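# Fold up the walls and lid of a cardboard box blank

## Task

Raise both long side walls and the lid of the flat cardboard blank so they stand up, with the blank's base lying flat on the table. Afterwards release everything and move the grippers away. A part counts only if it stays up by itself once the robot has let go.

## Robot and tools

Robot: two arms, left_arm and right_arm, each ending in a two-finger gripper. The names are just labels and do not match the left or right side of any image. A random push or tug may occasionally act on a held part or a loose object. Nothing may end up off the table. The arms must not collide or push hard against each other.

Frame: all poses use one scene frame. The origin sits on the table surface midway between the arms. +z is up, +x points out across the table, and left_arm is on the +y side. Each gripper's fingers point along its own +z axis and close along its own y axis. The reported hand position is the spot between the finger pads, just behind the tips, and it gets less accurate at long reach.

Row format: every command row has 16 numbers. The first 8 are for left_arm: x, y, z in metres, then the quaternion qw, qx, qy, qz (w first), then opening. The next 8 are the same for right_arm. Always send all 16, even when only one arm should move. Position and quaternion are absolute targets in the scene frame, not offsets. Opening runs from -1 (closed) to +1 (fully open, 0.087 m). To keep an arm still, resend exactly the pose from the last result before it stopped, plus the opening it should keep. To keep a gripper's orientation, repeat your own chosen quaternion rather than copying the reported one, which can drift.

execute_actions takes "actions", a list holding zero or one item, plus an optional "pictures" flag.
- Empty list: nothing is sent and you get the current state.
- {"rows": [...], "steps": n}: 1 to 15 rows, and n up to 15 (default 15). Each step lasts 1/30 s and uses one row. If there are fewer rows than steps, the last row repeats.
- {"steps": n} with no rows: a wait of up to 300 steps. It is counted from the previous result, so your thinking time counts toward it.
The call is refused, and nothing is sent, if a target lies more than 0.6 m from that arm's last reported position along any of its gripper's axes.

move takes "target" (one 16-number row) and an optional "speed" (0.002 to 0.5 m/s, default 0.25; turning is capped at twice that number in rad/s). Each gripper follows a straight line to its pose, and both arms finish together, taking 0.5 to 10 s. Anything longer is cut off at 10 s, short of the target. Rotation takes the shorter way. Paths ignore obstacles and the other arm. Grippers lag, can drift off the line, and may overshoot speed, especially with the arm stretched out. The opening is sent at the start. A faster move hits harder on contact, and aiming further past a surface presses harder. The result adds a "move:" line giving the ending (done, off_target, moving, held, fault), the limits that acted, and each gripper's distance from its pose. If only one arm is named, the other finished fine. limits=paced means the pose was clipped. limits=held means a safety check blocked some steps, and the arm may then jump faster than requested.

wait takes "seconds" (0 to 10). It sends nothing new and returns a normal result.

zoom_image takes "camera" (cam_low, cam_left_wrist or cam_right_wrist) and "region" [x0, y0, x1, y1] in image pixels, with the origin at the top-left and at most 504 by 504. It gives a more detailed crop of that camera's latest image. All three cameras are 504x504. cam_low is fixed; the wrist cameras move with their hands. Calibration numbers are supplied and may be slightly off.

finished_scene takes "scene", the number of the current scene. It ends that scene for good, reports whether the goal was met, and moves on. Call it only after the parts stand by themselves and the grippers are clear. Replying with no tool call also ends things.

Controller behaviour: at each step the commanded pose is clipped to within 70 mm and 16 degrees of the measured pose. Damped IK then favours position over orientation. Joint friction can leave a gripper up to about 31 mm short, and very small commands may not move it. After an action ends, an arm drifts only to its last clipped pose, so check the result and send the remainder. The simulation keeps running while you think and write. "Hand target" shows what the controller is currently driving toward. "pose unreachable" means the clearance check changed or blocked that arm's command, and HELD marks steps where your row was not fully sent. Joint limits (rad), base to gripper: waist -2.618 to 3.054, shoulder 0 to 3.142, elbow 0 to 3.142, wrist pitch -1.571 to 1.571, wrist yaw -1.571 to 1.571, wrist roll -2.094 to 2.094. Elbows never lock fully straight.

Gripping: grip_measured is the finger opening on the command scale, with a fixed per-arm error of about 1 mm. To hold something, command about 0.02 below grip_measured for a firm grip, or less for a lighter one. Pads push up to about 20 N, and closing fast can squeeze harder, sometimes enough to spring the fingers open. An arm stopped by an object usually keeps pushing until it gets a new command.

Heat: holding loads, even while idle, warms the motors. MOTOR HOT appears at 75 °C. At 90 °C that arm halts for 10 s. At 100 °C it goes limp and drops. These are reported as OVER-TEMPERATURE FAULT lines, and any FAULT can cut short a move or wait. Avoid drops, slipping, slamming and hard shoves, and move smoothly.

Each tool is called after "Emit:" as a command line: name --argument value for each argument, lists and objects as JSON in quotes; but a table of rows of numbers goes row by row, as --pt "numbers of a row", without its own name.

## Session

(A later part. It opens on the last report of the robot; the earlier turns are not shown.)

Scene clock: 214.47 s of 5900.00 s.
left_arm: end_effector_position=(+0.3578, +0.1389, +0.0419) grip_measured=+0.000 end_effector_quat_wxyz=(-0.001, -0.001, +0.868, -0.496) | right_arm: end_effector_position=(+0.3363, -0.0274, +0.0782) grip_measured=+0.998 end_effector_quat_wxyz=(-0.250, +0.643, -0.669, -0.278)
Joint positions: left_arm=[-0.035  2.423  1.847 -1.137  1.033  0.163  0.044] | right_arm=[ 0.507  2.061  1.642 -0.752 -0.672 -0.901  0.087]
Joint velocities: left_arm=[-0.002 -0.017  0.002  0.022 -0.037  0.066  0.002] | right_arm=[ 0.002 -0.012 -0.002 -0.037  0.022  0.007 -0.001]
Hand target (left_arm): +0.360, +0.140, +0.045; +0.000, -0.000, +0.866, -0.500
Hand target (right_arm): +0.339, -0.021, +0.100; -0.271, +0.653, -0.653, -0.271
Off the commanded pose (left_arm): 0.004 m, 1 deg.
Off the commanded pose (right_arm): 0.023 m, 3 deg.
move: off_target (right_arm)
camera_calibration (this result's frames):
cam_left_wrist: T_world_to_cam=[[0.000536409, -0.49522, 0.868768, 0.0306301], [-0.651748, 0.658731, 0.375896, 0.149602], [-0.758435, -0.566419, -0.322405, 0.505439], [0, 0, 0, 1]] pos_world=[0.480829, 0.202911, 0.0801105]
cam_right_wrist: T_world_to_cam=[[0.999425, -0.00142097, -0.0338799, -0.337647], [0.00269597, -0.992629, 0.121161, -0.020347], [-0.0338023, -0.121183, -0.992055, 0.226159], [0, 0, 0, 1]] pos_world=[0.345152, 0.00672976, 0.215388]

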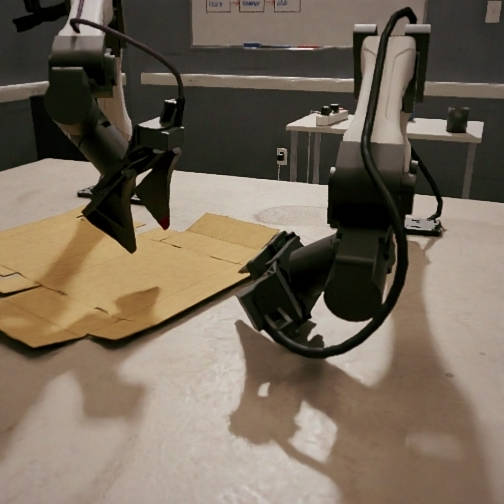

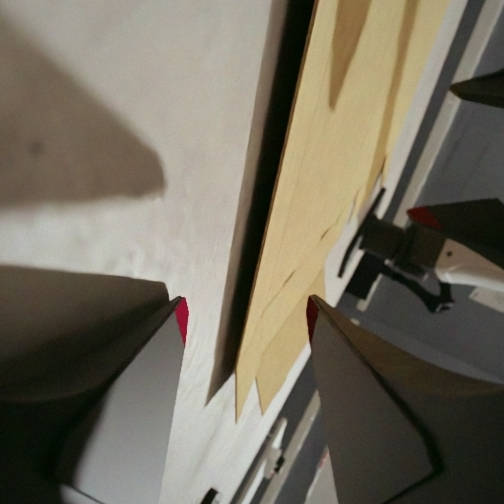

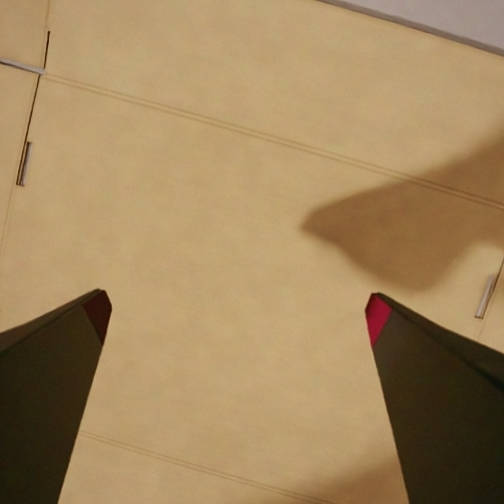

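Emit:
move --target '[0.35,0.2,0.045,0,0,0.866,-0.5,0, 0.345,0.005,0.04,0.306,-0.556,0.738,0.231,1]' --speed 0.1

Emit:
move --target '[0.35,0.2,0.045,0,0,0.866,-0.5,0, 0.345,0.005,-0.03,0.306,-0.556,0.738,0.231,1]' --speed 0.05

Emit:
move --target '[0.35,0.2,0.045,0,0,0.866,-0.5,0, 0.345,0.03,-0.03,0.271,-0.653,0.653,0.271,1]' --speed 0.04

Scene clock: 225.33 s of 5900.00 s.
left_arm: end_effector_position=(+0.3493, +0.1962, +0.0443) grip_measured=+0.000 end_effector_quat_wxyz=(+0.002, -0.000, +0.866, -0.500) | right_arm: end_effector_position=(+0.3492, +0.0023, +0.0375) grip_measured=+0.998 end_effector_quat_wxyz=(+0.300, -0.557, +0.739, +0.232)
Joint positions: left_arm=[ 0.097  2.488  1.957 -1.39   1.009  0.41   0.044] | right_arm=[ 0.591  2.061  1.434 -0.31  -0.487 -0.556  0.087]
Joint velocities: left_arm=[-0.002  0.002 -0.007 -0.066 -0.007 -0.007 -0.   ] | right_arm=[ 0.002 -0.007  0.012 -0.037  0.066 -0.051 -0.001]
Hand target (left_arm): +0.351, +0.200, +0.045; +0.001, -0.001, +0.867, -0.499
Hand target (right_arm): +0.346, +0.005, +0.040; +0.305, -0.557, +0.737, +0.231
Off the commanded pose (left_arm): 0.004 m, 0 deg.
Off the commanded pose (right_arm): 0.006 m, 1 deg.
After step 90, 5.97 s passed at rest.
move: done
camera_calibration (this result's frames):
cam_left_wrist: T_world_to_cam=[[-0.00402143, -0.488388, 0.872617, 0.0570447], [-0.654763, 0.660841, 0.366844, 0.106426], [-0.755824, -0.569882, -0.322436, 0.532057], [0, 0, 0, 1]] pos_world=[0.472054, 0.260739, 0.0827345]
cam_right_wrist: T_world_to_cam=[[0.966915, -0.254892, 0.010232, -0.34151], [-0.254476, -0.960984, 0.10841, 0.104278], [-0.0178, -0.107427, -0.994054, 0.184224], [0, 0, 0, 1]] pos_world=[0.360027, 0.0329517, 0.175318]

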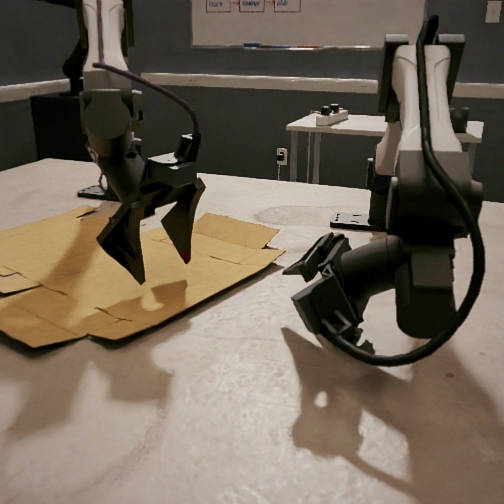

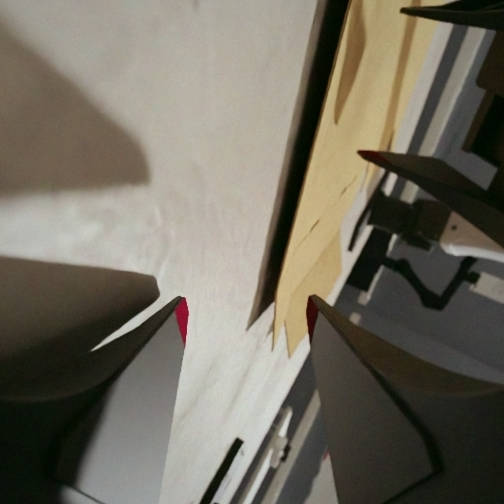

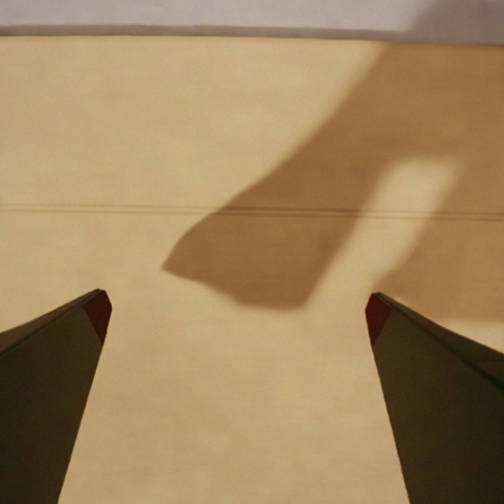

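Scene clock: 227.07 s of 5900.00 s.
left_arm: end_effector_position=(+0.3484, +0.1962, +0.0447) grip_measured=+0.000 end_effector_quat_wxyz=(+0.001, +0.001, +0.866, -0.500) | right_arm: end_effector_position=(+0.3578, +0.0184, +0.0204) grip_measured=+0.998 end_effector_quat_wxyz=(+0.351, -0.554, +0.711, +0.253)
Joint positions: left_arm=[ 0.097  2.488  1.957 -1.395  1.009  0.415  0.044] | right_arm=[ 0.591  2.096  1.335 -0.052 -0.537 -0.534  0.087]
Joint velocities: left_arm=[ 0.002 -0.002 -0.012  0.007 -0.007  0.007 -0.   ] | right_arm=[-0.012 -0.007 -0.007  0.051 -0.007 -0.022  0.   ]
Hand target (left_arm): +0.350, +0.200, +0.045; +0.000, -0.000, +0.866, -0.500
Hand target (right_arm): +0.343, +0.003, -0.027; +0.305, -0.557, +0.737, +0.231
Off the commanded pose (left_arm): 0.004 m, 0 deg.
Off the commanded pose (right_arm): 0.054 m, 7 deg.
move: off_target (right_arm)
camera_calibration (this result's frames):
cam_left_wrist: T_world_to_cam=[[-0.00448283, -0.487315, 0.873215, 0.0566011], [-0.652643, 0.663032, 0.366668, 0.104608], [-0.757653, -0.568253, -0.321015, 0.53172], [0, 0, 0, 1]] pos_world=[0.471385, 0.260376, 0.0829087]
cam_right_wrist: T_world_to_cam=[[0.969088, -0.241764, 0.0491755, -0.34738], [-0.241659, -0.970327, -0.00816562, 0.121708], [0.0496905, -0.00397049, -0.998757, 0.143147], [0, 0, 0, 1]] pos_world=[0.35894, 0.0346806, 0.161046]

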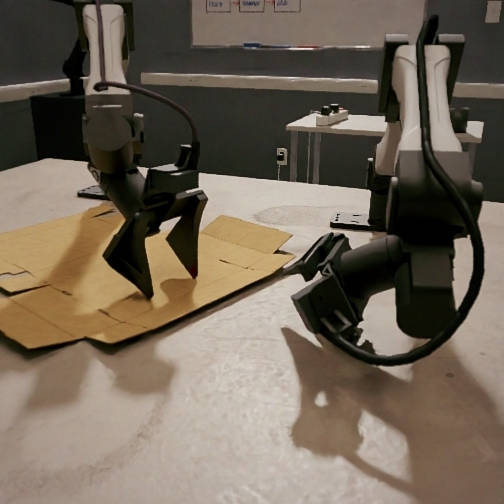

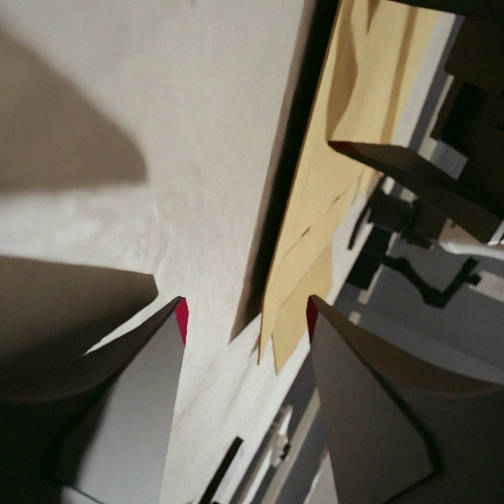

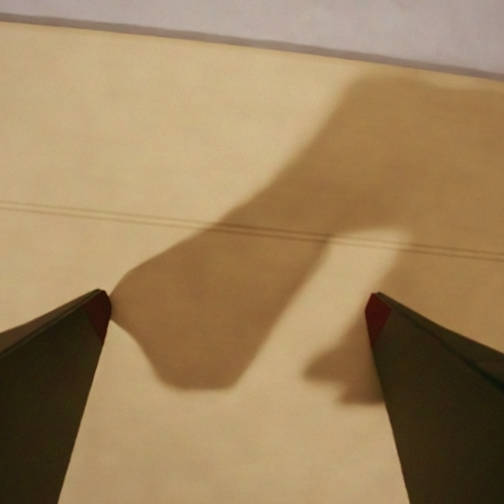

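Scene clock: 230.83 s of 5900.00 s.
left_arm: end_effector_position=(+0.3483, +0.1962, +0.0447) grip_measured=+0.000 end_effector_quat_wxyz=(+0.001, +0.001, +0.866, -0.500) | right_arm: end_effector_position=(+0.3582, +0.0385, +0.0213) grip_measured=+0.998 end_effector_quat_wxyz=(-0.326, +0.642, -0.632, -0.286)
Joint positions: left_arm=[ 0.097  2.488  1.957 -1.396  1.009  0.416  0.044] | right_arm=[ 0.591  2.204  1.539 -0.268 -0.684 -0.778  0.087]
Joint velocities: left_arm=[ 0.007 -0.017 -0.007 -0.066 -0.051 -0.051 -0.   ] | right_arm=[-0.017  0.007  0.012  0.007 -0.007 -0.051  0.001]
Hand target (left_arm): +0.350, +0.200, +0.045; +0.000, -0.000, +0.866, -0.500
Hand target (right_arm): +0.343, +0.028, -0.026; -0.272, +0.653, -0.653, -0.272
Off the commanded pose (left_arm): 0.004 m, 0 deg.
Off the commanded pose (right_arm): 0.054 m, 7 deg.
move: off_target (right_arm)
camera_calibration (this result's frames):
cam_left_wrist: T_world_to_cam=[[-0.0045389, -0.487243, 0.873255, 0.0565811], [-0.652501, 0.663187, 0.366642, 0.104486], [-0.757774, -0.568135, -0.320937, 0.531696], [0, 0, 0, 1]] pos_world=[0.47134, 0.260351, 0.0829223]
cam_right_wrist: T_world_to_cam=[[0.997058, 0.00286103, 0.0765972, -0.363035], [0.00357358, -0.999952, -0.00916703, 0.0546591], [0.0765673, 0.00941379, -0.99702, 0.133965], [0, 0, 0, 1]] pos_world=[0.351514, 0.0544339, 0.161874]

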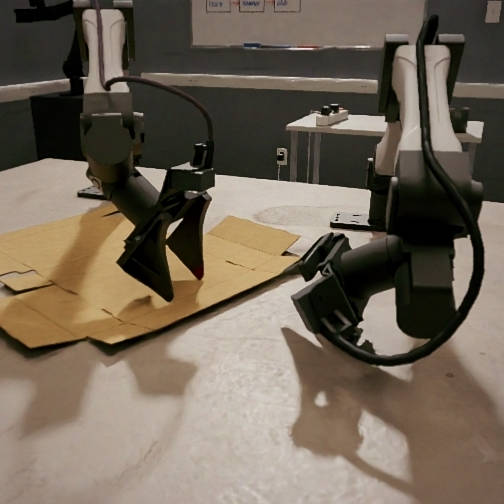

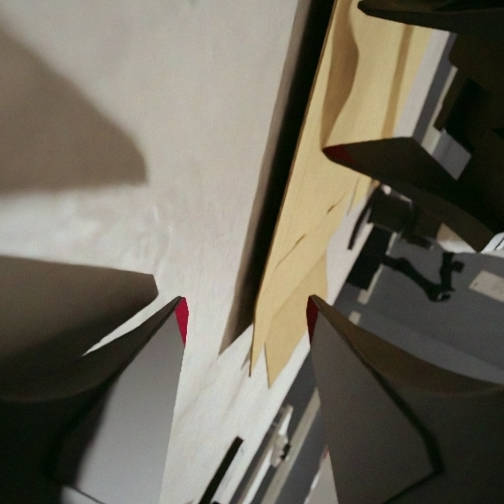

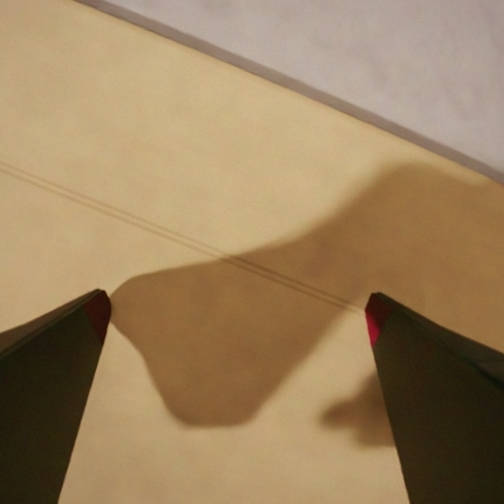

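Emit:
move --target '[0.35,0.2,0.045,0,0,0.866,-0.5,0, 0.345,-0.05,-0.02,0.271,-0.653,0.653,0.271,1]' --speed 0.04

Scene clock: 237.17 s of 5900.00 s.
left_arm: end_effector_position=(+0.3483, +0.1962, +0.0447) grip_measured=+0.000 end_effector_quat_wxyz=(+0.001, +0.001, +0.866, -0.500) | right_arm: end_effector_position=(+0.3544, -0.0125, +0.0211) grip_measured=+0.998 end_effector_quat_wxyz=(-0.332, +0.653, -0.607, -0.308)
Joint positions: left_arm=[ 0.097  2.488  1.957 -1.396  1.009  0.416  0.044] | right_arm=[ 0.475  2.135  1.421 -0.312 -0.811 -0.948  0.087]
Joint velocities: left_arm=[-0.022 -0.002  0.002 -0.037  0.051 -0.007 -0.   ] | right_arm=[-0.002  0.002 -0.002  0.022 -0.022 -0.081  0.001]
Hand target (left_arm): +0.350, +0.200, +0.045; +0.000, -0.000, +0.866, -0.500
Hand target (right_arm): +0.341, -0.049, -0.017; -0.272, +0.654, -0.651, -0.274
Off the commanded pose (left_arm): 0.004 m, 0 deg.
Off the commanded pose (right_arm): 0.056 m, 10 deg.
After step 90, 0.60 s passed at rest.
move: off_target (right_arm)
camera_calibration (this result's frames):
cam_left_wrist: T_world_to_cam=[[-0.0045389, -0.487243, 0.873255, 0.0565811], [-0.652501, 0.663187, 0.366642, 0.104486], [-0.757774, -0.568135, -0.320937, 0.531696], [0, 0, 0, 1]] pos_world=[0.47134, 0.260351, 0.0829223]
cam_right_wrist: T_world_to_cam=[[0.995253, 0.0564696, 0.0792656, -0.357804], [0.060626, -0.996854, -0.0510469, -0.0155964], [0.0761337, 0.0556102, -0.995546, 0.135277], [0, 0, 0, 1]] pos_world=[0.346752, -0.00286514, 0.16224]

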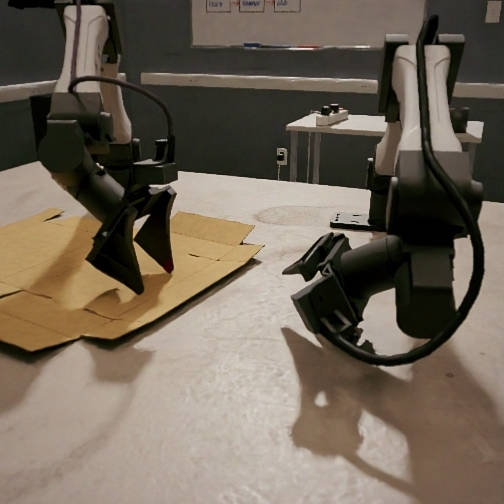

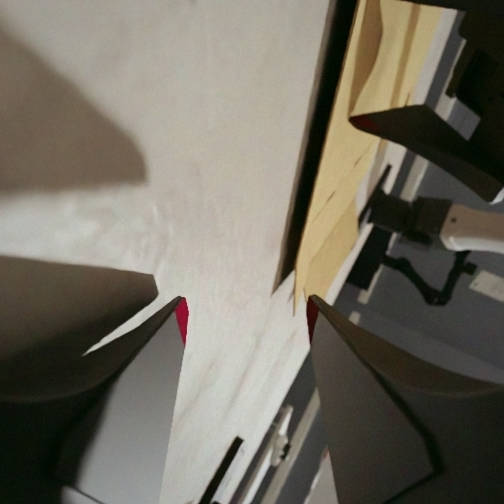

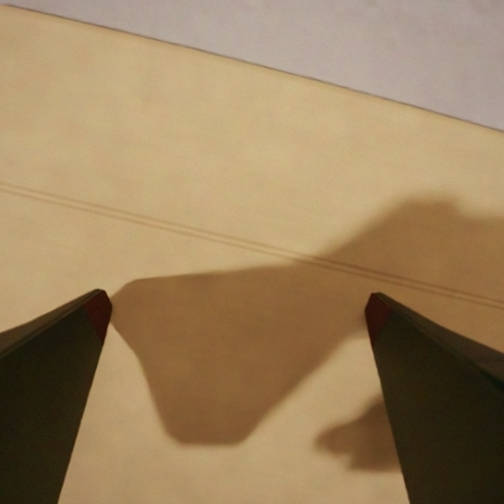

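Emit:
move --target '[0.35,0.2,0.045,0,0,0.866,-0.5,0, 0.43,-0.07,0.05,0.13,0,0.99,0,-1]' --speed 0.15

Emit:
move --target '[0.35,0.2,0.045,0,0,0.866,-0.5,0, 0.43,-0.07,-0.02,0.13,0,0.99,0,-1]' --speed 0.05

Emit:
move --target '[0.35,0.2,0.045,0,0,0.866,-0.5,0, 0.43,0.01,-0.02,0.13,0,0.99,0,-1]' --speed 0.04

Emit:
move --target '[0.35,0.2,0.045,0,0,0.866,-0.5,0, 0.35,-0.02,0.12,0.13,-0.695,0.695,0.13,1]' --speed 0.15

Scene clock: 251.90 s of 5900.00 s.
left_arm: end_effector_position=(+0.3483, +0.1962, +0.0447) grip_measured=+0.000 end_effector_quat_wxyz=(+0.001, +0.001, +0.866, -0.500) | right_arm: end_effector_position=(+0.4285, -0.0692, +0.0496) grip_measured=-1.000 end_effector_quat_wxyz=(+0.131, -0.004, +0.991, +0.004)
Joint positions: left_arm=[ 0.097  2.488  1.957 -1.396  1.009  0.416  0.044] | right_arm=[ 0.516  2.663  2.691 -1.361  0.116  0.476  0.   ]
Joint velocities: left_arm=[-0.007 -0.002  0.002 -0.007  0.051  0.022 -0.001] | right_arm=[-0.002  0.032  0.061 -0.066 -0.007  0.007  0.   ]
Hand target (left_arm): +0.350, +0.200, +0.045; +0.000, -0.000, +0.866, -0.500
Hand target (right_arm): +0.430, -0.071, +0.050; +0.132, +0.002, +0.991, +0.001
Off the commanded pose (left_arm): 0.004 m, 0 deg.
Off the commanded pose (right_arm): 0.002 m, 1 deg.
After step 90, 5.17 s passed at rest.
move: done
camera_calibration (this result's frames):
cam_left_wrist: T_world_to_cam=[[-0.00492034, -0.487242, 0.873253, 0.0567298], [-0.652496, 0.663311, 0.366426, 0.104469], [-0.757776, -0.567991, -0.321187, 0.53168], [0, 0, 0, 1]] pos_world=[0.47134, 0.260335, 0.0829492]
cam_right_wrist: T_world_to_cam=[[0.0331756, -0.999449, -0.000879466, -0.0874368], [-0.811392, -0.027447, 0.583857, 0.334052], [-0.58356, -0.0186562, -0.811856, 0.42955], [0, 0, 0, 1]] pos_world=[0.524616, -0.0702061, 0.153617]

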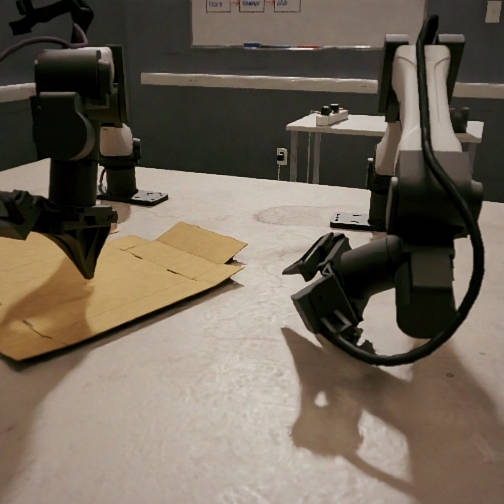

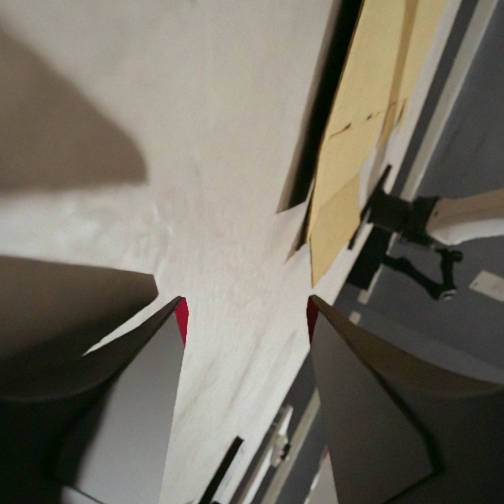

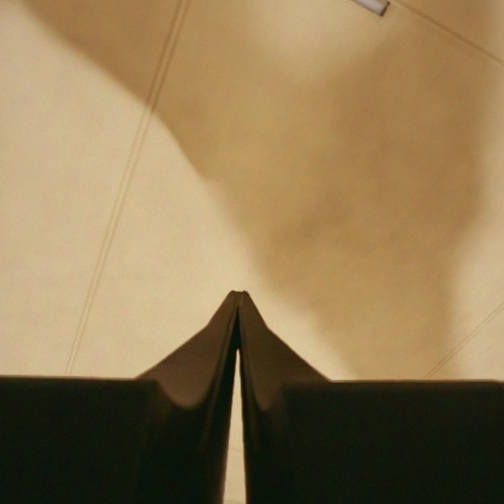

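Scene clock: 253.53 s of 5900.00 s.
left_arm: end_effector_position=(+0.3483, +0.1962, +0.0447) grip_measured=+0.000 end_effector_quat_wxyz=(+0.001, +0.001, +0.866, -0.500) | right_arm: end_effector_position=(+0.4258, -0.0707, +0.0177) grip_measured=-1.000 end_effector_quat_wxyz=(+0.135, -0.004, +0.991, +0.006)
Joint positions: left_arm=[ 0.097  2.488  1.957 -1.396  1.009  0.416  0.044] | right_arm=[ 0.516  2.558  2.36  -1.127  0.116  0.476  0.   ]
Joint velocities: left_arm=[-0.012 -0.002 -0.017  0.022 -0.037  0.022  0.   ] | right_arm=[ 0.012 -0.017 -0.017  0.037  0.037 -0.007  0.   ]
Hand target (left_arm): +0.350, +0.200, +0.045; +0.000, -0.000, +0.866, -0.500
Hand target (right_arm): +0.428, -0.071, -0.019; +0.128, -0.000, +0.992, -0.001
Off the commanded pose (left_arm): 0.004 m, 0 deg.
Off the commanded pose (right_arm): 0.038 m, 1 deg.
move: off_target (right_arm)
camera_calibration (this result's frames):
cam_left_wrist: T_world_to_cam=[[-0.00492034, -0.487242, 0.873253, 0.0567298], [-0.652496, 0.663311, 0.366426, 0.104469], [-0.757776, -0.567991, -0.321187, 0.53168], [0, 0, 0, 1]] pos_world=[0.47134, 0.260335, 0.0829492]
cam_right_wrist: T_world_to_cam=[[0.0331055, -0.999442, -0.00448528, -0.0888228], [-0.815972, -0.0296192, 0.577332, 0.352363], [-0.577143, -0.015453, -0.816497, 0.399626], [0, 0, 0, 1]] pos_world=[0.5211, -0.0721611, 0.122464]

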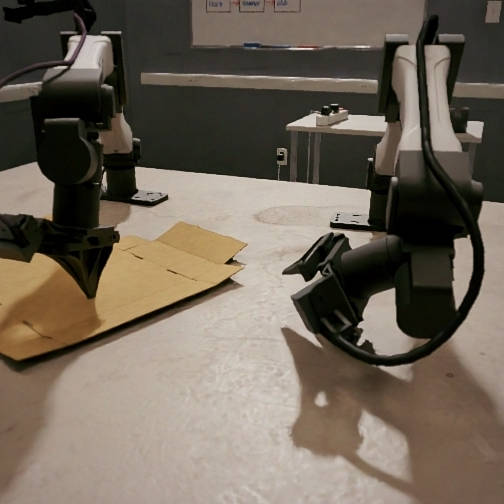

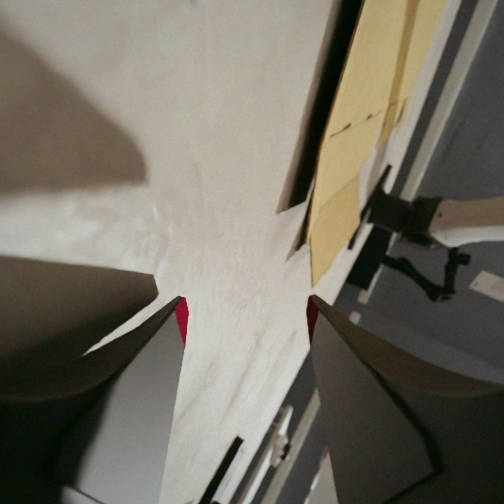

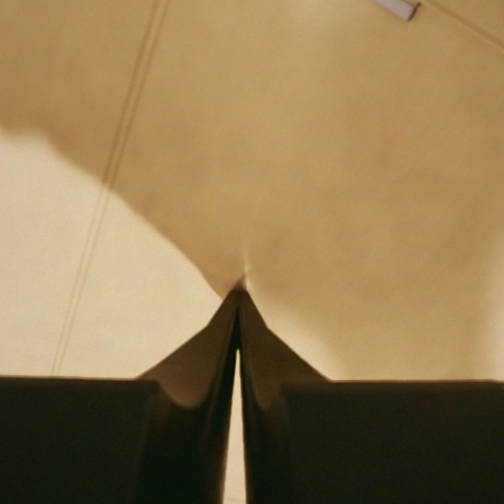

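Scene clock: 256.10 s of 5900.00 s.
left_arm: end_effector_position=(+0.3483, +0.1962, +0.0447) grip_measured=+0.000 end_effector_quat_wxyz=(+0.001, +0.001, +0.866, -0.500) | right_arm: end_effector_position=(+0.4406, -0.0170, +0.0199) grip_measured=-1.000 end_effector_quat_wxyz=(+0.189, +0.005, +0.982, -0.001)
Joint positions: left_arm=[ 0.097  2.488  1.957 -1.396  1.009  0.416  0.044] | right_arm=[ 0.613  2.817  2.862 -1.298  0.214  0.571  0.   ]
Joint velocities: left_arm=[ 0.017  0.012 -0.002  0.051 -0.051 -0.066 -0.   ] | right_arm=[ 0.007 -0.002  0.012 -0.051  0.022  0.007  0.   ]
Hand target (left_arm): +0.350, +0.200, +0.045; +0.000, -0.000, +0.866, -0.500
Hand target (right_arm): +0.428, +0.007, -0.018; +0.161, -0.001, +0.987, +0.020
Off the commanded pose (left_arm): 0.004 m, 0 deg.
Off the commanded pose (right_arm): 0.049 m, 7 deg.
elbow stopped short (right arm): the move would have taken joint 3 (elbow) straighter than the controller allows; a more bent joint 3 avoids this.
move: off_target (right_arm)
camera_calibration (this result's frames):
cam_left_wrist: T_world_to_cam=[[-0.00492034, -0.487242, 0.873253, 0.0567298], [-0.652496, 0.663311, 0.366426, 0.104469], [-0.757776, -0.567991, -0.321187, 0.53168], [0, 0, 0, 1]] pos_world=[0.47134, 0.260335, 0.0829492]
cam_right_wrist: T_world_to_cam=[[0.0130614, -0.999857, 0.0107459, -0.0271175], [-0.87462, -0.00621538, 0.484768, 0.392852], [-0.484632, -0.0157304, -0.874577, 0.371156], [0, 0, 0, 1]] pos_world=[0.523825, -0.0188335, 0.134454]

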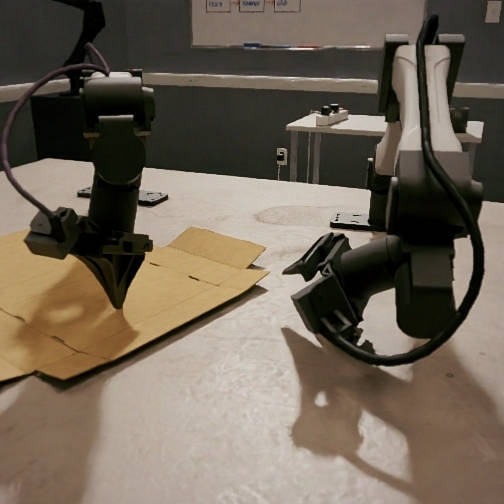

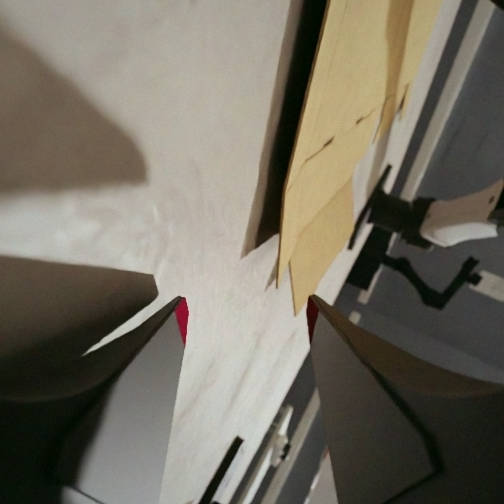

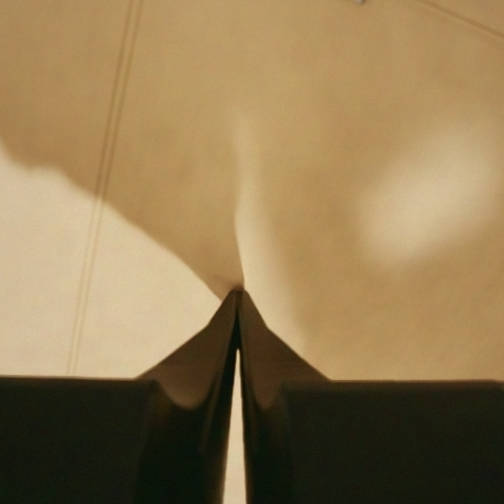

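Scene clock: 261.87 s of 5900.00 s.
left_arm: end_effector_position=(+0.3483, +0.1962, +0.0447) grip_measured=+0.000 end_effector_quat_wxyz=(+0.001, +0.001, +0.866, -0.500) | right_arm: end_effector_position=(+0.3503, -0.0257, +0.1083) grip_measured=+0.998 end_effector_quat_wxyz=(-0.118, +0.687, -0.706, -0.128)
Joint positions: left_arm=[ 0.097  2.488  1.957 -1.396  1.009  0.416  0.044] | right_arm=[ 0.633  2.367  2.375 -1.378 -0.29  -0.9    0.087]
Joint velocities: left_arm=[ 0.007  0.007  0.002 -0.037 -0.081  0.051 -0.001] | right_arm=[-0.002  0.007  0.017 -0.022  0.007 -0.037 -0.001]
Hand target (left_arm): +0.350, +0.200, +0.045; +0.000, -0.000, +0.866, -0.500
Hand target (right_arm): +0.348, -0.020, +0.119; -0.130, +0.695, -0.696, -0.130
Off the commanded pose (left_arm): 0.004 m, 0 deg.
Off the commanded pose (right_arm): 0.013 m, 2 deg.
move: off_target (right_arm)
camera_calibration (this result's frames):
cam_left_wrist: T_world_to_cam=[[-0.00492034, -0.487242, 0.873253, 0.0567298], [-0.652496, 0.663311, 0.366426, 0.104469], [-0.757776, -0.567991, -0.321187, 0.53168], [0, 0, 0, 1]] pos_world=[0.47134, 0.260335, 0.0829492]
cam_right_wrist: T_world_to_cam=[[0.999957, -0.000565276, -0.00929231, -0.353382], [0.00426186, -0.85962, 0.510916, -0.061638], [-0.00827666, -0.510934, -0.85958, 0.223363], [0, 0, 0, 1]] pos_world=[0.355479, 0.0609387, 0.220207]

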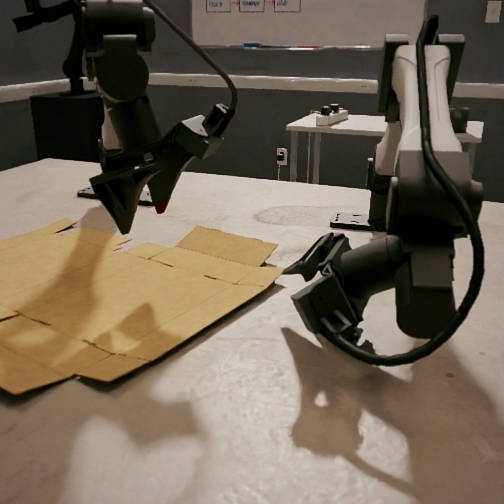

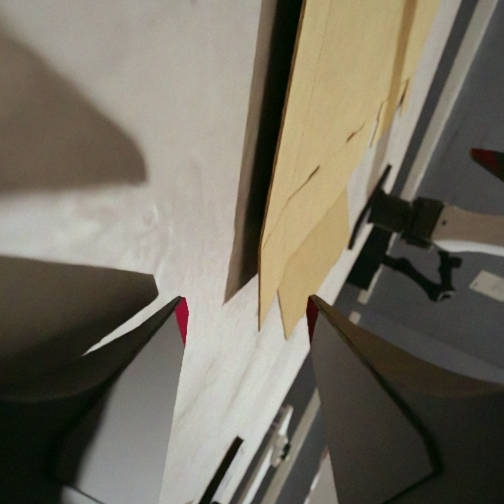

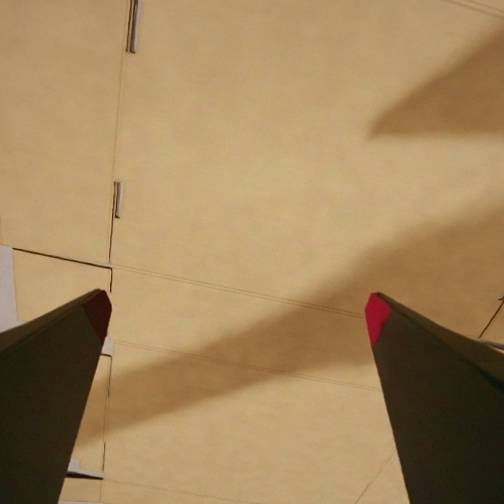

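Emit:
move --target '[0.35,0.2,0.045,0,0,0.866,-0.5,0, 0.42,-0.03,0.05,0.2,0,0.98,0,-1]' --speed 0.15

Emit:
move --target '[0.35,0.2,0.045,0,0,0.866,-0.5,0, 0.42,-0.03,-0.02,0.2,0,0.98,0,-1]' --speed 0.05

Emit:
move --target '[0.35,0.2,0.045,0,0,0.866,-0.5,0, 0.31,-0.01,-0.02,0.2,0,0.98,0,-1]' --speed 0.04

Emit:
move --target '[0.35,0.2,0.045,0,0,0.866,-0.5,0, 0.33,-0.01,0.08,0.2,0,0.98,0,-1]' --speed 0.08

Emit:
move --target '[0.35,0.2,0.045,0,0,0.866,-0.5,0, 0.34,-0.02,0.16,0.271,-0.653,0.653,0.271,1]'

Scene clock: 277.10 s of 5900.00 s.
left_arm: end_effector_position=(+0.3483, +0.1962, +0.0447) grip_measured=+0.000 end_effector_quat_wxyz=(+0.001, +0.001, +0.866, -0.500) | right_arm: end_effector_position=(+0.4149, -0.0266, +0.0490) grip_measured=-1.000 end_effector_quat_wxyz=(+0.198, -0.012, +0.980, +0.003)
Joint positions: left_arm=[ 0.097  2.488  1.957 -1.396  1.009  0.416  0.044] | right_arm=[ 0.627  2.487  2.337 -1.081  0.214  0.547  0.   ]
Joint velocities: left_arm=[-0.007 -0.012 -0.017 -0.007  0.051 -0.037  0.001] | right_arm=[0.002 0.007 0.022 0.007 0.022 0.139 0.   ]
Hand target (left_arm): +0.350, +0.200, +0.045; +0.000, -0.000, +0.866, -0.500
Hand target (right_arm): +0.421, -0.031, +0.050; +0.201, -0.001, +0.980, +0.001
Off the commanded pose (left_arm): 0.004 m, 0 deg.
Off the commanded pose (right_arm): 0.006 m, 1 deg.
After step 90, 6.60 s passed at rest.
move: done
camera_calibration (this result's frames):
cam_left_wrist: T_world_to_cam=[[-0.00492034, -0.487242, 0.873253, 0.0567298], [-0.652496, 0.663311, 0.366426, 0.104469], [-0.757776, -0.567991, -0.321187, 0.53168], [0, 0, 0, 1]] pos_world=[0.47134, 0.260335, 0.0829492]
cam_right_wrist: T_world_to_cam=[[0.0481336, -0.998809, 0.00803088, -0.0510506], [-0.882264, -0.0387449, 0.469158, 0.359278], [-0.468288, -0.0296676, -0.883078, 0.377305], [0, 0, 0, 1]] pos_world=[0.496123, -0.0258758, 0.165042]

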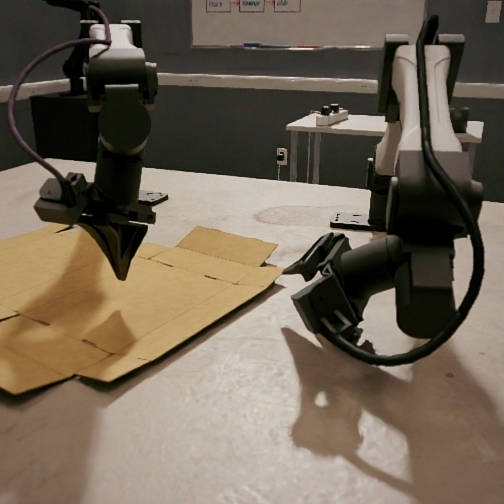

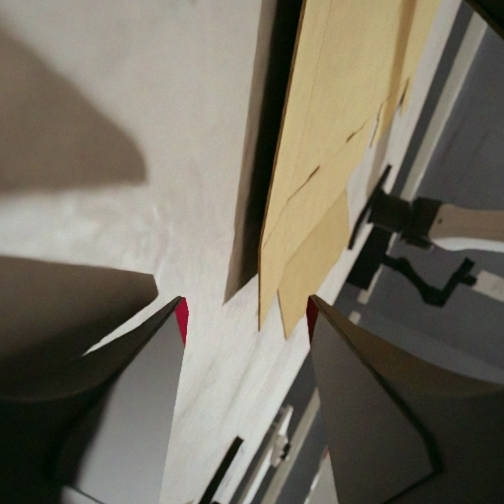

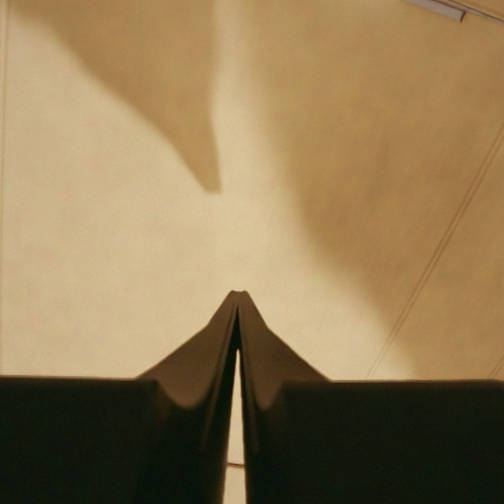

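Scene clock: 278.73 s of 5900.00 s.
left_arm: end_effector_position=(+0.3483, +0.1962, +0.0447) grip_measured=+0.000 end_effector_quat_wxyz=(+0.001, +0.001, +0.866, -0.500) | right_arm: end_effector_position=(+0.4144, -0.0275, +0.0181) grip_measured=-1.000 end_effector_quat_wxyz=(+0.204, -0.011, +0.979, +0.006)
Joint positions: left_arm=[ 0.097  2.488  1.957 -1.396  1.009  0.416  0.044] | right_arm=[ 0.627  2.458  2.158 -0.918  0.216  0.548  0.   ]
Joint velocities: left_arm=[-0.002 -0.022 -0.007  0.037  0.022 -0.007  0.   ] | right_arm=[-0.012  0.022 -0.022  0.007 -0.022  0.007  0.   ]
Hand target (left_arm): +0.350, +0.200, +0.045; +0.000, -0.000, +0.866, -0.500
Hand target (right_arm): +0.418, -0.031, -0.019; +0.198, +0.000, +0.980, -0.001
Off the commanded pose (left_arm): 0.004 m, 0 deg.
Off the commanded pose (right_arm): 0.039 m, 2 deg.
move: off_target (right_arm)
camera_calibration (this result's frames):
cam_left_wrist: T_world_to_cam=[[-0.00492034, -0.487242, 0.873253, 0.0567298], [-0.652496, 0.663311, 0.366426, 0.104469], [-0.757776, -0.567991, -0.321187, 0.53168], [0, 0, 0, 1]] pos_world=[0.47134, 0.260335, 0.0829492]
cam_right_wrist: T_world_to_cam=[[0.046944, -0.998894, 0.00259398, -0.0510492], [-0.887954, -0.0405405, 0.458141, 0.375748], [-0.457529, -0.0238103, -0.888876, 0.345561], [0, 0, 0, 1]] pos_world=[0.494148, -0.0275319, 0.135147]

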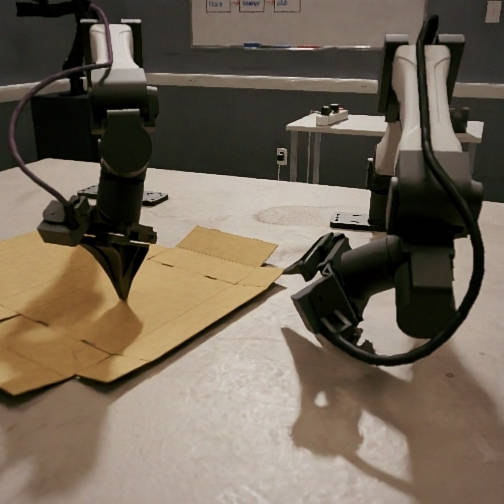

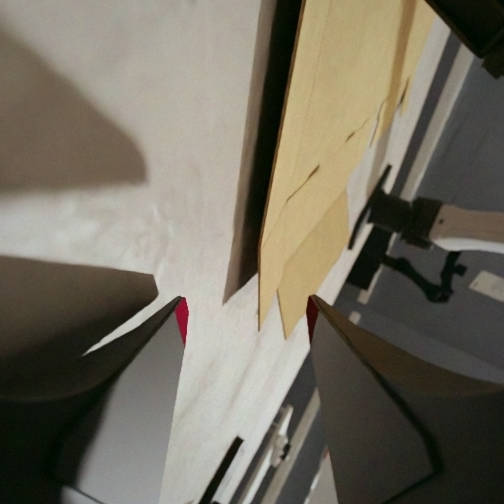

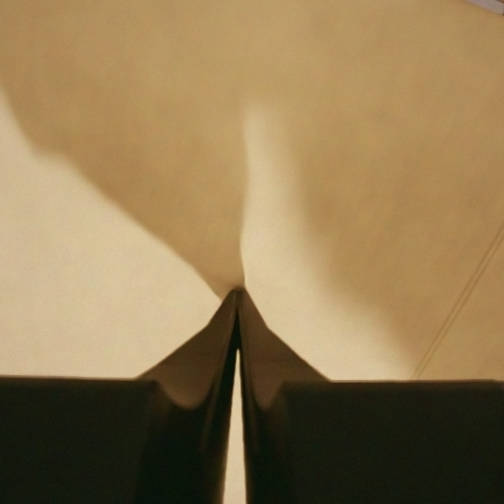

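Scene clock: 281.80 s of 5900.00 s.
left_arm: end_effector_position=(+0.3483, +0.1962, +0.0447) grip_measured=+0.000 end_effector_quat_wxyz=(+0.001, +0.001, +0.866, -0.500) | right_arm: end_effector_position=(+0.3561, -0.0060, +0.0177) grip_measured=-1.000 end_effector_quat_wxyz=(+0.276, +0.026, +0.961, +0.013)
Joint positions: left_arm=[ 0.097  2.488  1.957 -1.396  1.009  0.416  0.044] | right_arm=[ 0.77   2.199  1.672 -0.606  0.363  0.726  0.   ]
Joint velocities: left_arm=[-0.007 -0.007  0.002  0.022 -0.066 -0.022 -0.001] | right_arm=[-0.002 -0.012 -0.002  0.037 -0.037 -0.007  0.   ]
Hand target (left_arm): +0.350, +0.200, +0.045; +0.000, -0.000, +0.866, -0.500
Hand target (right_arm): +0.312, -0.010, -0.018; +0.200, +0.003, +0.980, -0.002
Off the commanded pose (left_arm): 0.004 m, 0 deg.
Off the commanded pose (right_arm): 0.060 m, 10 deg.
move: off_target (right_arm)
camera_calibration (this result's frames):
cam_left_wrist: T_world_to_cam=[[-0.00492034, -0.487242, 0.873253, 0.0567298], [-0.652496, 0.663311, 0.366426, 0.104469], [-0.757776, -0.567991, -0.321187, 0.53168], [0, 0, 0, 1]] pos_world=[0.47134, 0.260335, 0.0829492]
cam_right_wrist: T_world_to_cam=[[-0.0227437, -0.999387, -0.0266069, -0.00155392], [-0.946897, 0.0129958, 0.321275, 0.348804], [-0.320732, 0.032501, -0.946612, 0.271641], [0, 0, 0, 1]] pos_world=[0.41737, -0.0149146, 0.145036]

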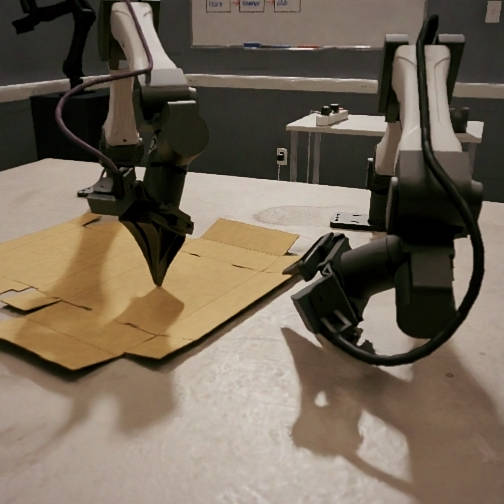

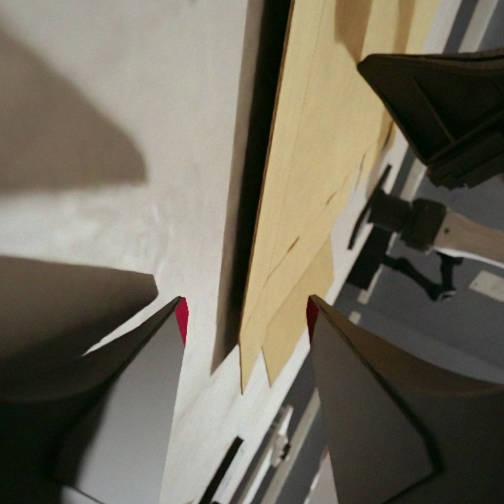

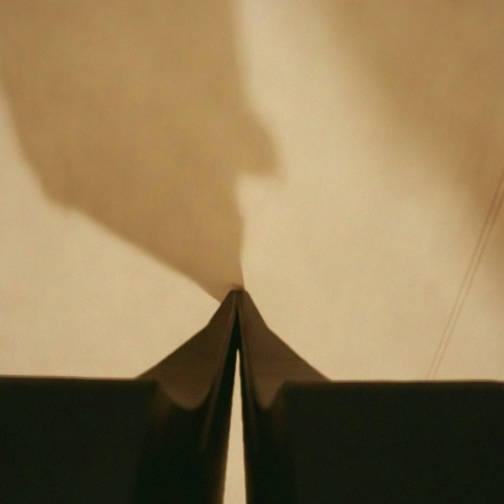

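Scene clock: 283.47 s of 5900.00 s.
left_arm: end_effector_position=(+0.3483, +0.1962, +0.0447) grip_measured=+0.000 end_effector_quat_wxyz=(+0.001, +0.001, +0.866, -0.500) | right_arm: end_effector_position=(+0.3270, -0.0129, +0.0736) grip_measured=-1.000 end_effector_quat_wxyz=(+0.197, +0.004, +0.980, -0.006)
Joint positions: left_arm=[ 0.097  2.488  1.957 -1.396  1.009  0.416  0.044] | right_arm=[ 0.77   2.197  1.937 -1.024  0.277  0.72   0.   ]
Joint velocities: left_arm=[ 0.012 -0.007 -0.002  0.051 -0.007  0.007  0.   ] | right_arm=[-0.012 -0.002  0.007 -0.066  0.037  0.081  0.   ]
Hand target (left_arm): +0.350, +0.200, +0.045; +0.000, -0.000, +0.866, -0.500
Hand target (right_arm): +0.329, -0.010, +0.080; +0.200, +0.000, +0.980, +0.000
Off the commanded pose (left_arm): 0.004 m, 0 deg.
Off the commanded pose (right_arm): 0.008 m, 1 deg.
move: done
camera_calibration (this result's frames):
cam_left_wrist: T_world_to_cam=[[-0.00492034, -0.487242, 0.873253, 0.0567298], [-0.652496, 0.663311, 0.366426, 0.104469], [-0.757776, -0.567991, -0.321187, 0.53168], [0, 0, 0, 1]] pos_world=[0.47134, 0.260335, 0.0829492]
cam_right_wrist: T_world_to_cam=[[0.0123242, -0.99972, 0.0202161, -0.0224887], [-0.882074, -0.00134724, 0.471108, 0.270988], [-0.470949, -0.0236381, -0.881844, 0.359119], [0, 0, 0, 1]] pos_world=[0.408435, -0.0136285, 0.189476]

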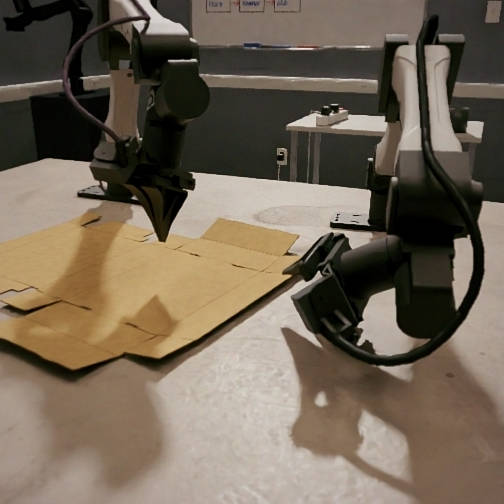

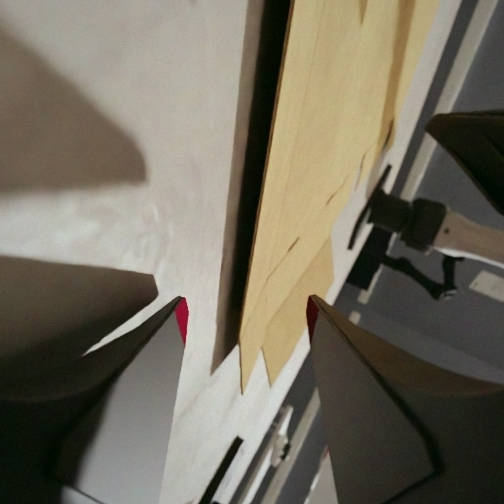

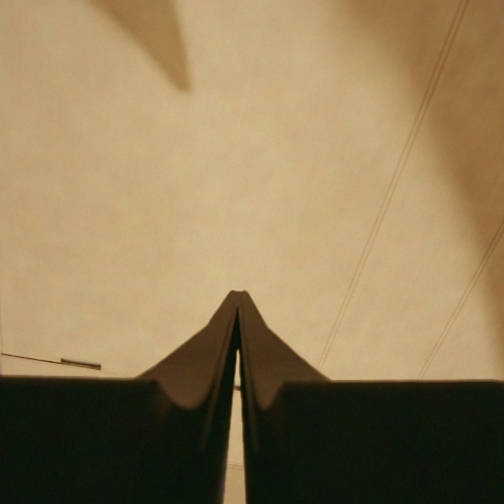

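Scene clock: 287.37 s of 5900.00 s.
left_arm: end_effector_position=(+0.3483, +0.1962, +0.0447) grip_measured=+0.000 end_effector_quat_wxyz=(+0.001, +0.001, +0.866, -0.500) | right_arm: end_effector_position=(+0.3336, -0.0196, +0.1583) grip_measured=+0.998 end_effector_quat_wxyz=(-0.267, +0.653, -0.655, -0.269)
Joint positions: left_arm=[ 0.097  2.488  1.957 -1.396  1.009  0.416  0.044] | right_arm=[ 0.529  2.016  1.885 -0.992 -0.661 -0.902  0.087]
Joint velocities: left_arm=[-0.012  0.007  0.007 -0.081 -0.037  0.007  0.   ] | right_arm=[ 0.017  0.012 -0.002 -0.007  0.037  0.037 -0.   ]
Hand target (left_arm): +0.350, +0.200, +0.045; +0.000, -0.000, +0.866, -0.500
Hand target (right_arm): +0.339, -0.021, +0.160; -0.271, +0.654, -0.653, -0.270
Off the commanded pose (left_arm): 0.004 m, 0 deg.
Off the commanded pose (right_arm): 0.007 m, 1 deg.
move: done
camera_calibration (this result's frames):
cam_left_wrist: T_world_to_cam=[[-0.00492034, -0.487242, 0.873253, 0.0567298], [-0.652496, 0.663311, 0.366426, 0.104469], [-0.757776, -0.567991, -0.321187, 0.53168], [0, 0, 0, 1]] pos_world=[0.47134, 0.260335, 0.0829492]
cam_right_wrist: T_world_to_cam=[[0.99977, 0.0161342, 0.0140976, -0.339542], [0.0145177, -0.994036, 0.108078, -0.0242506], [0.0157573, -0.107849, -0.994042, 0.290542], [0, 0, 0, 1]] pos_world=[0.335238, 0.0127068, 0.296218]

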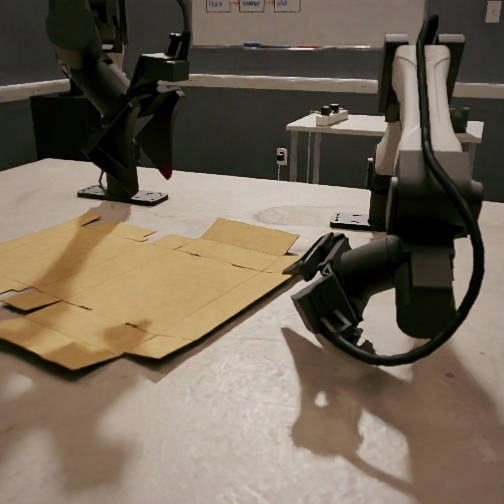

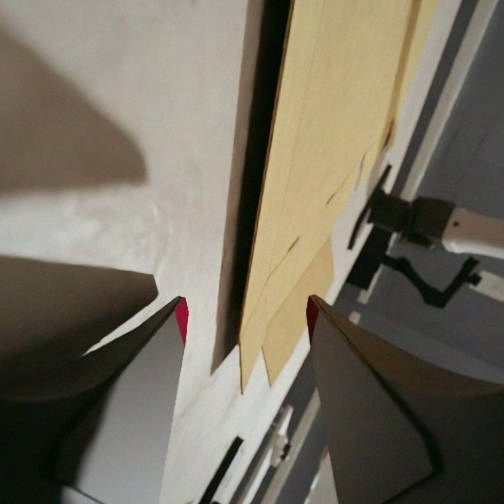

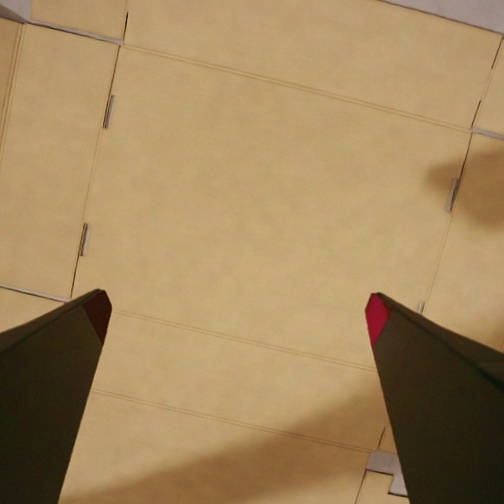

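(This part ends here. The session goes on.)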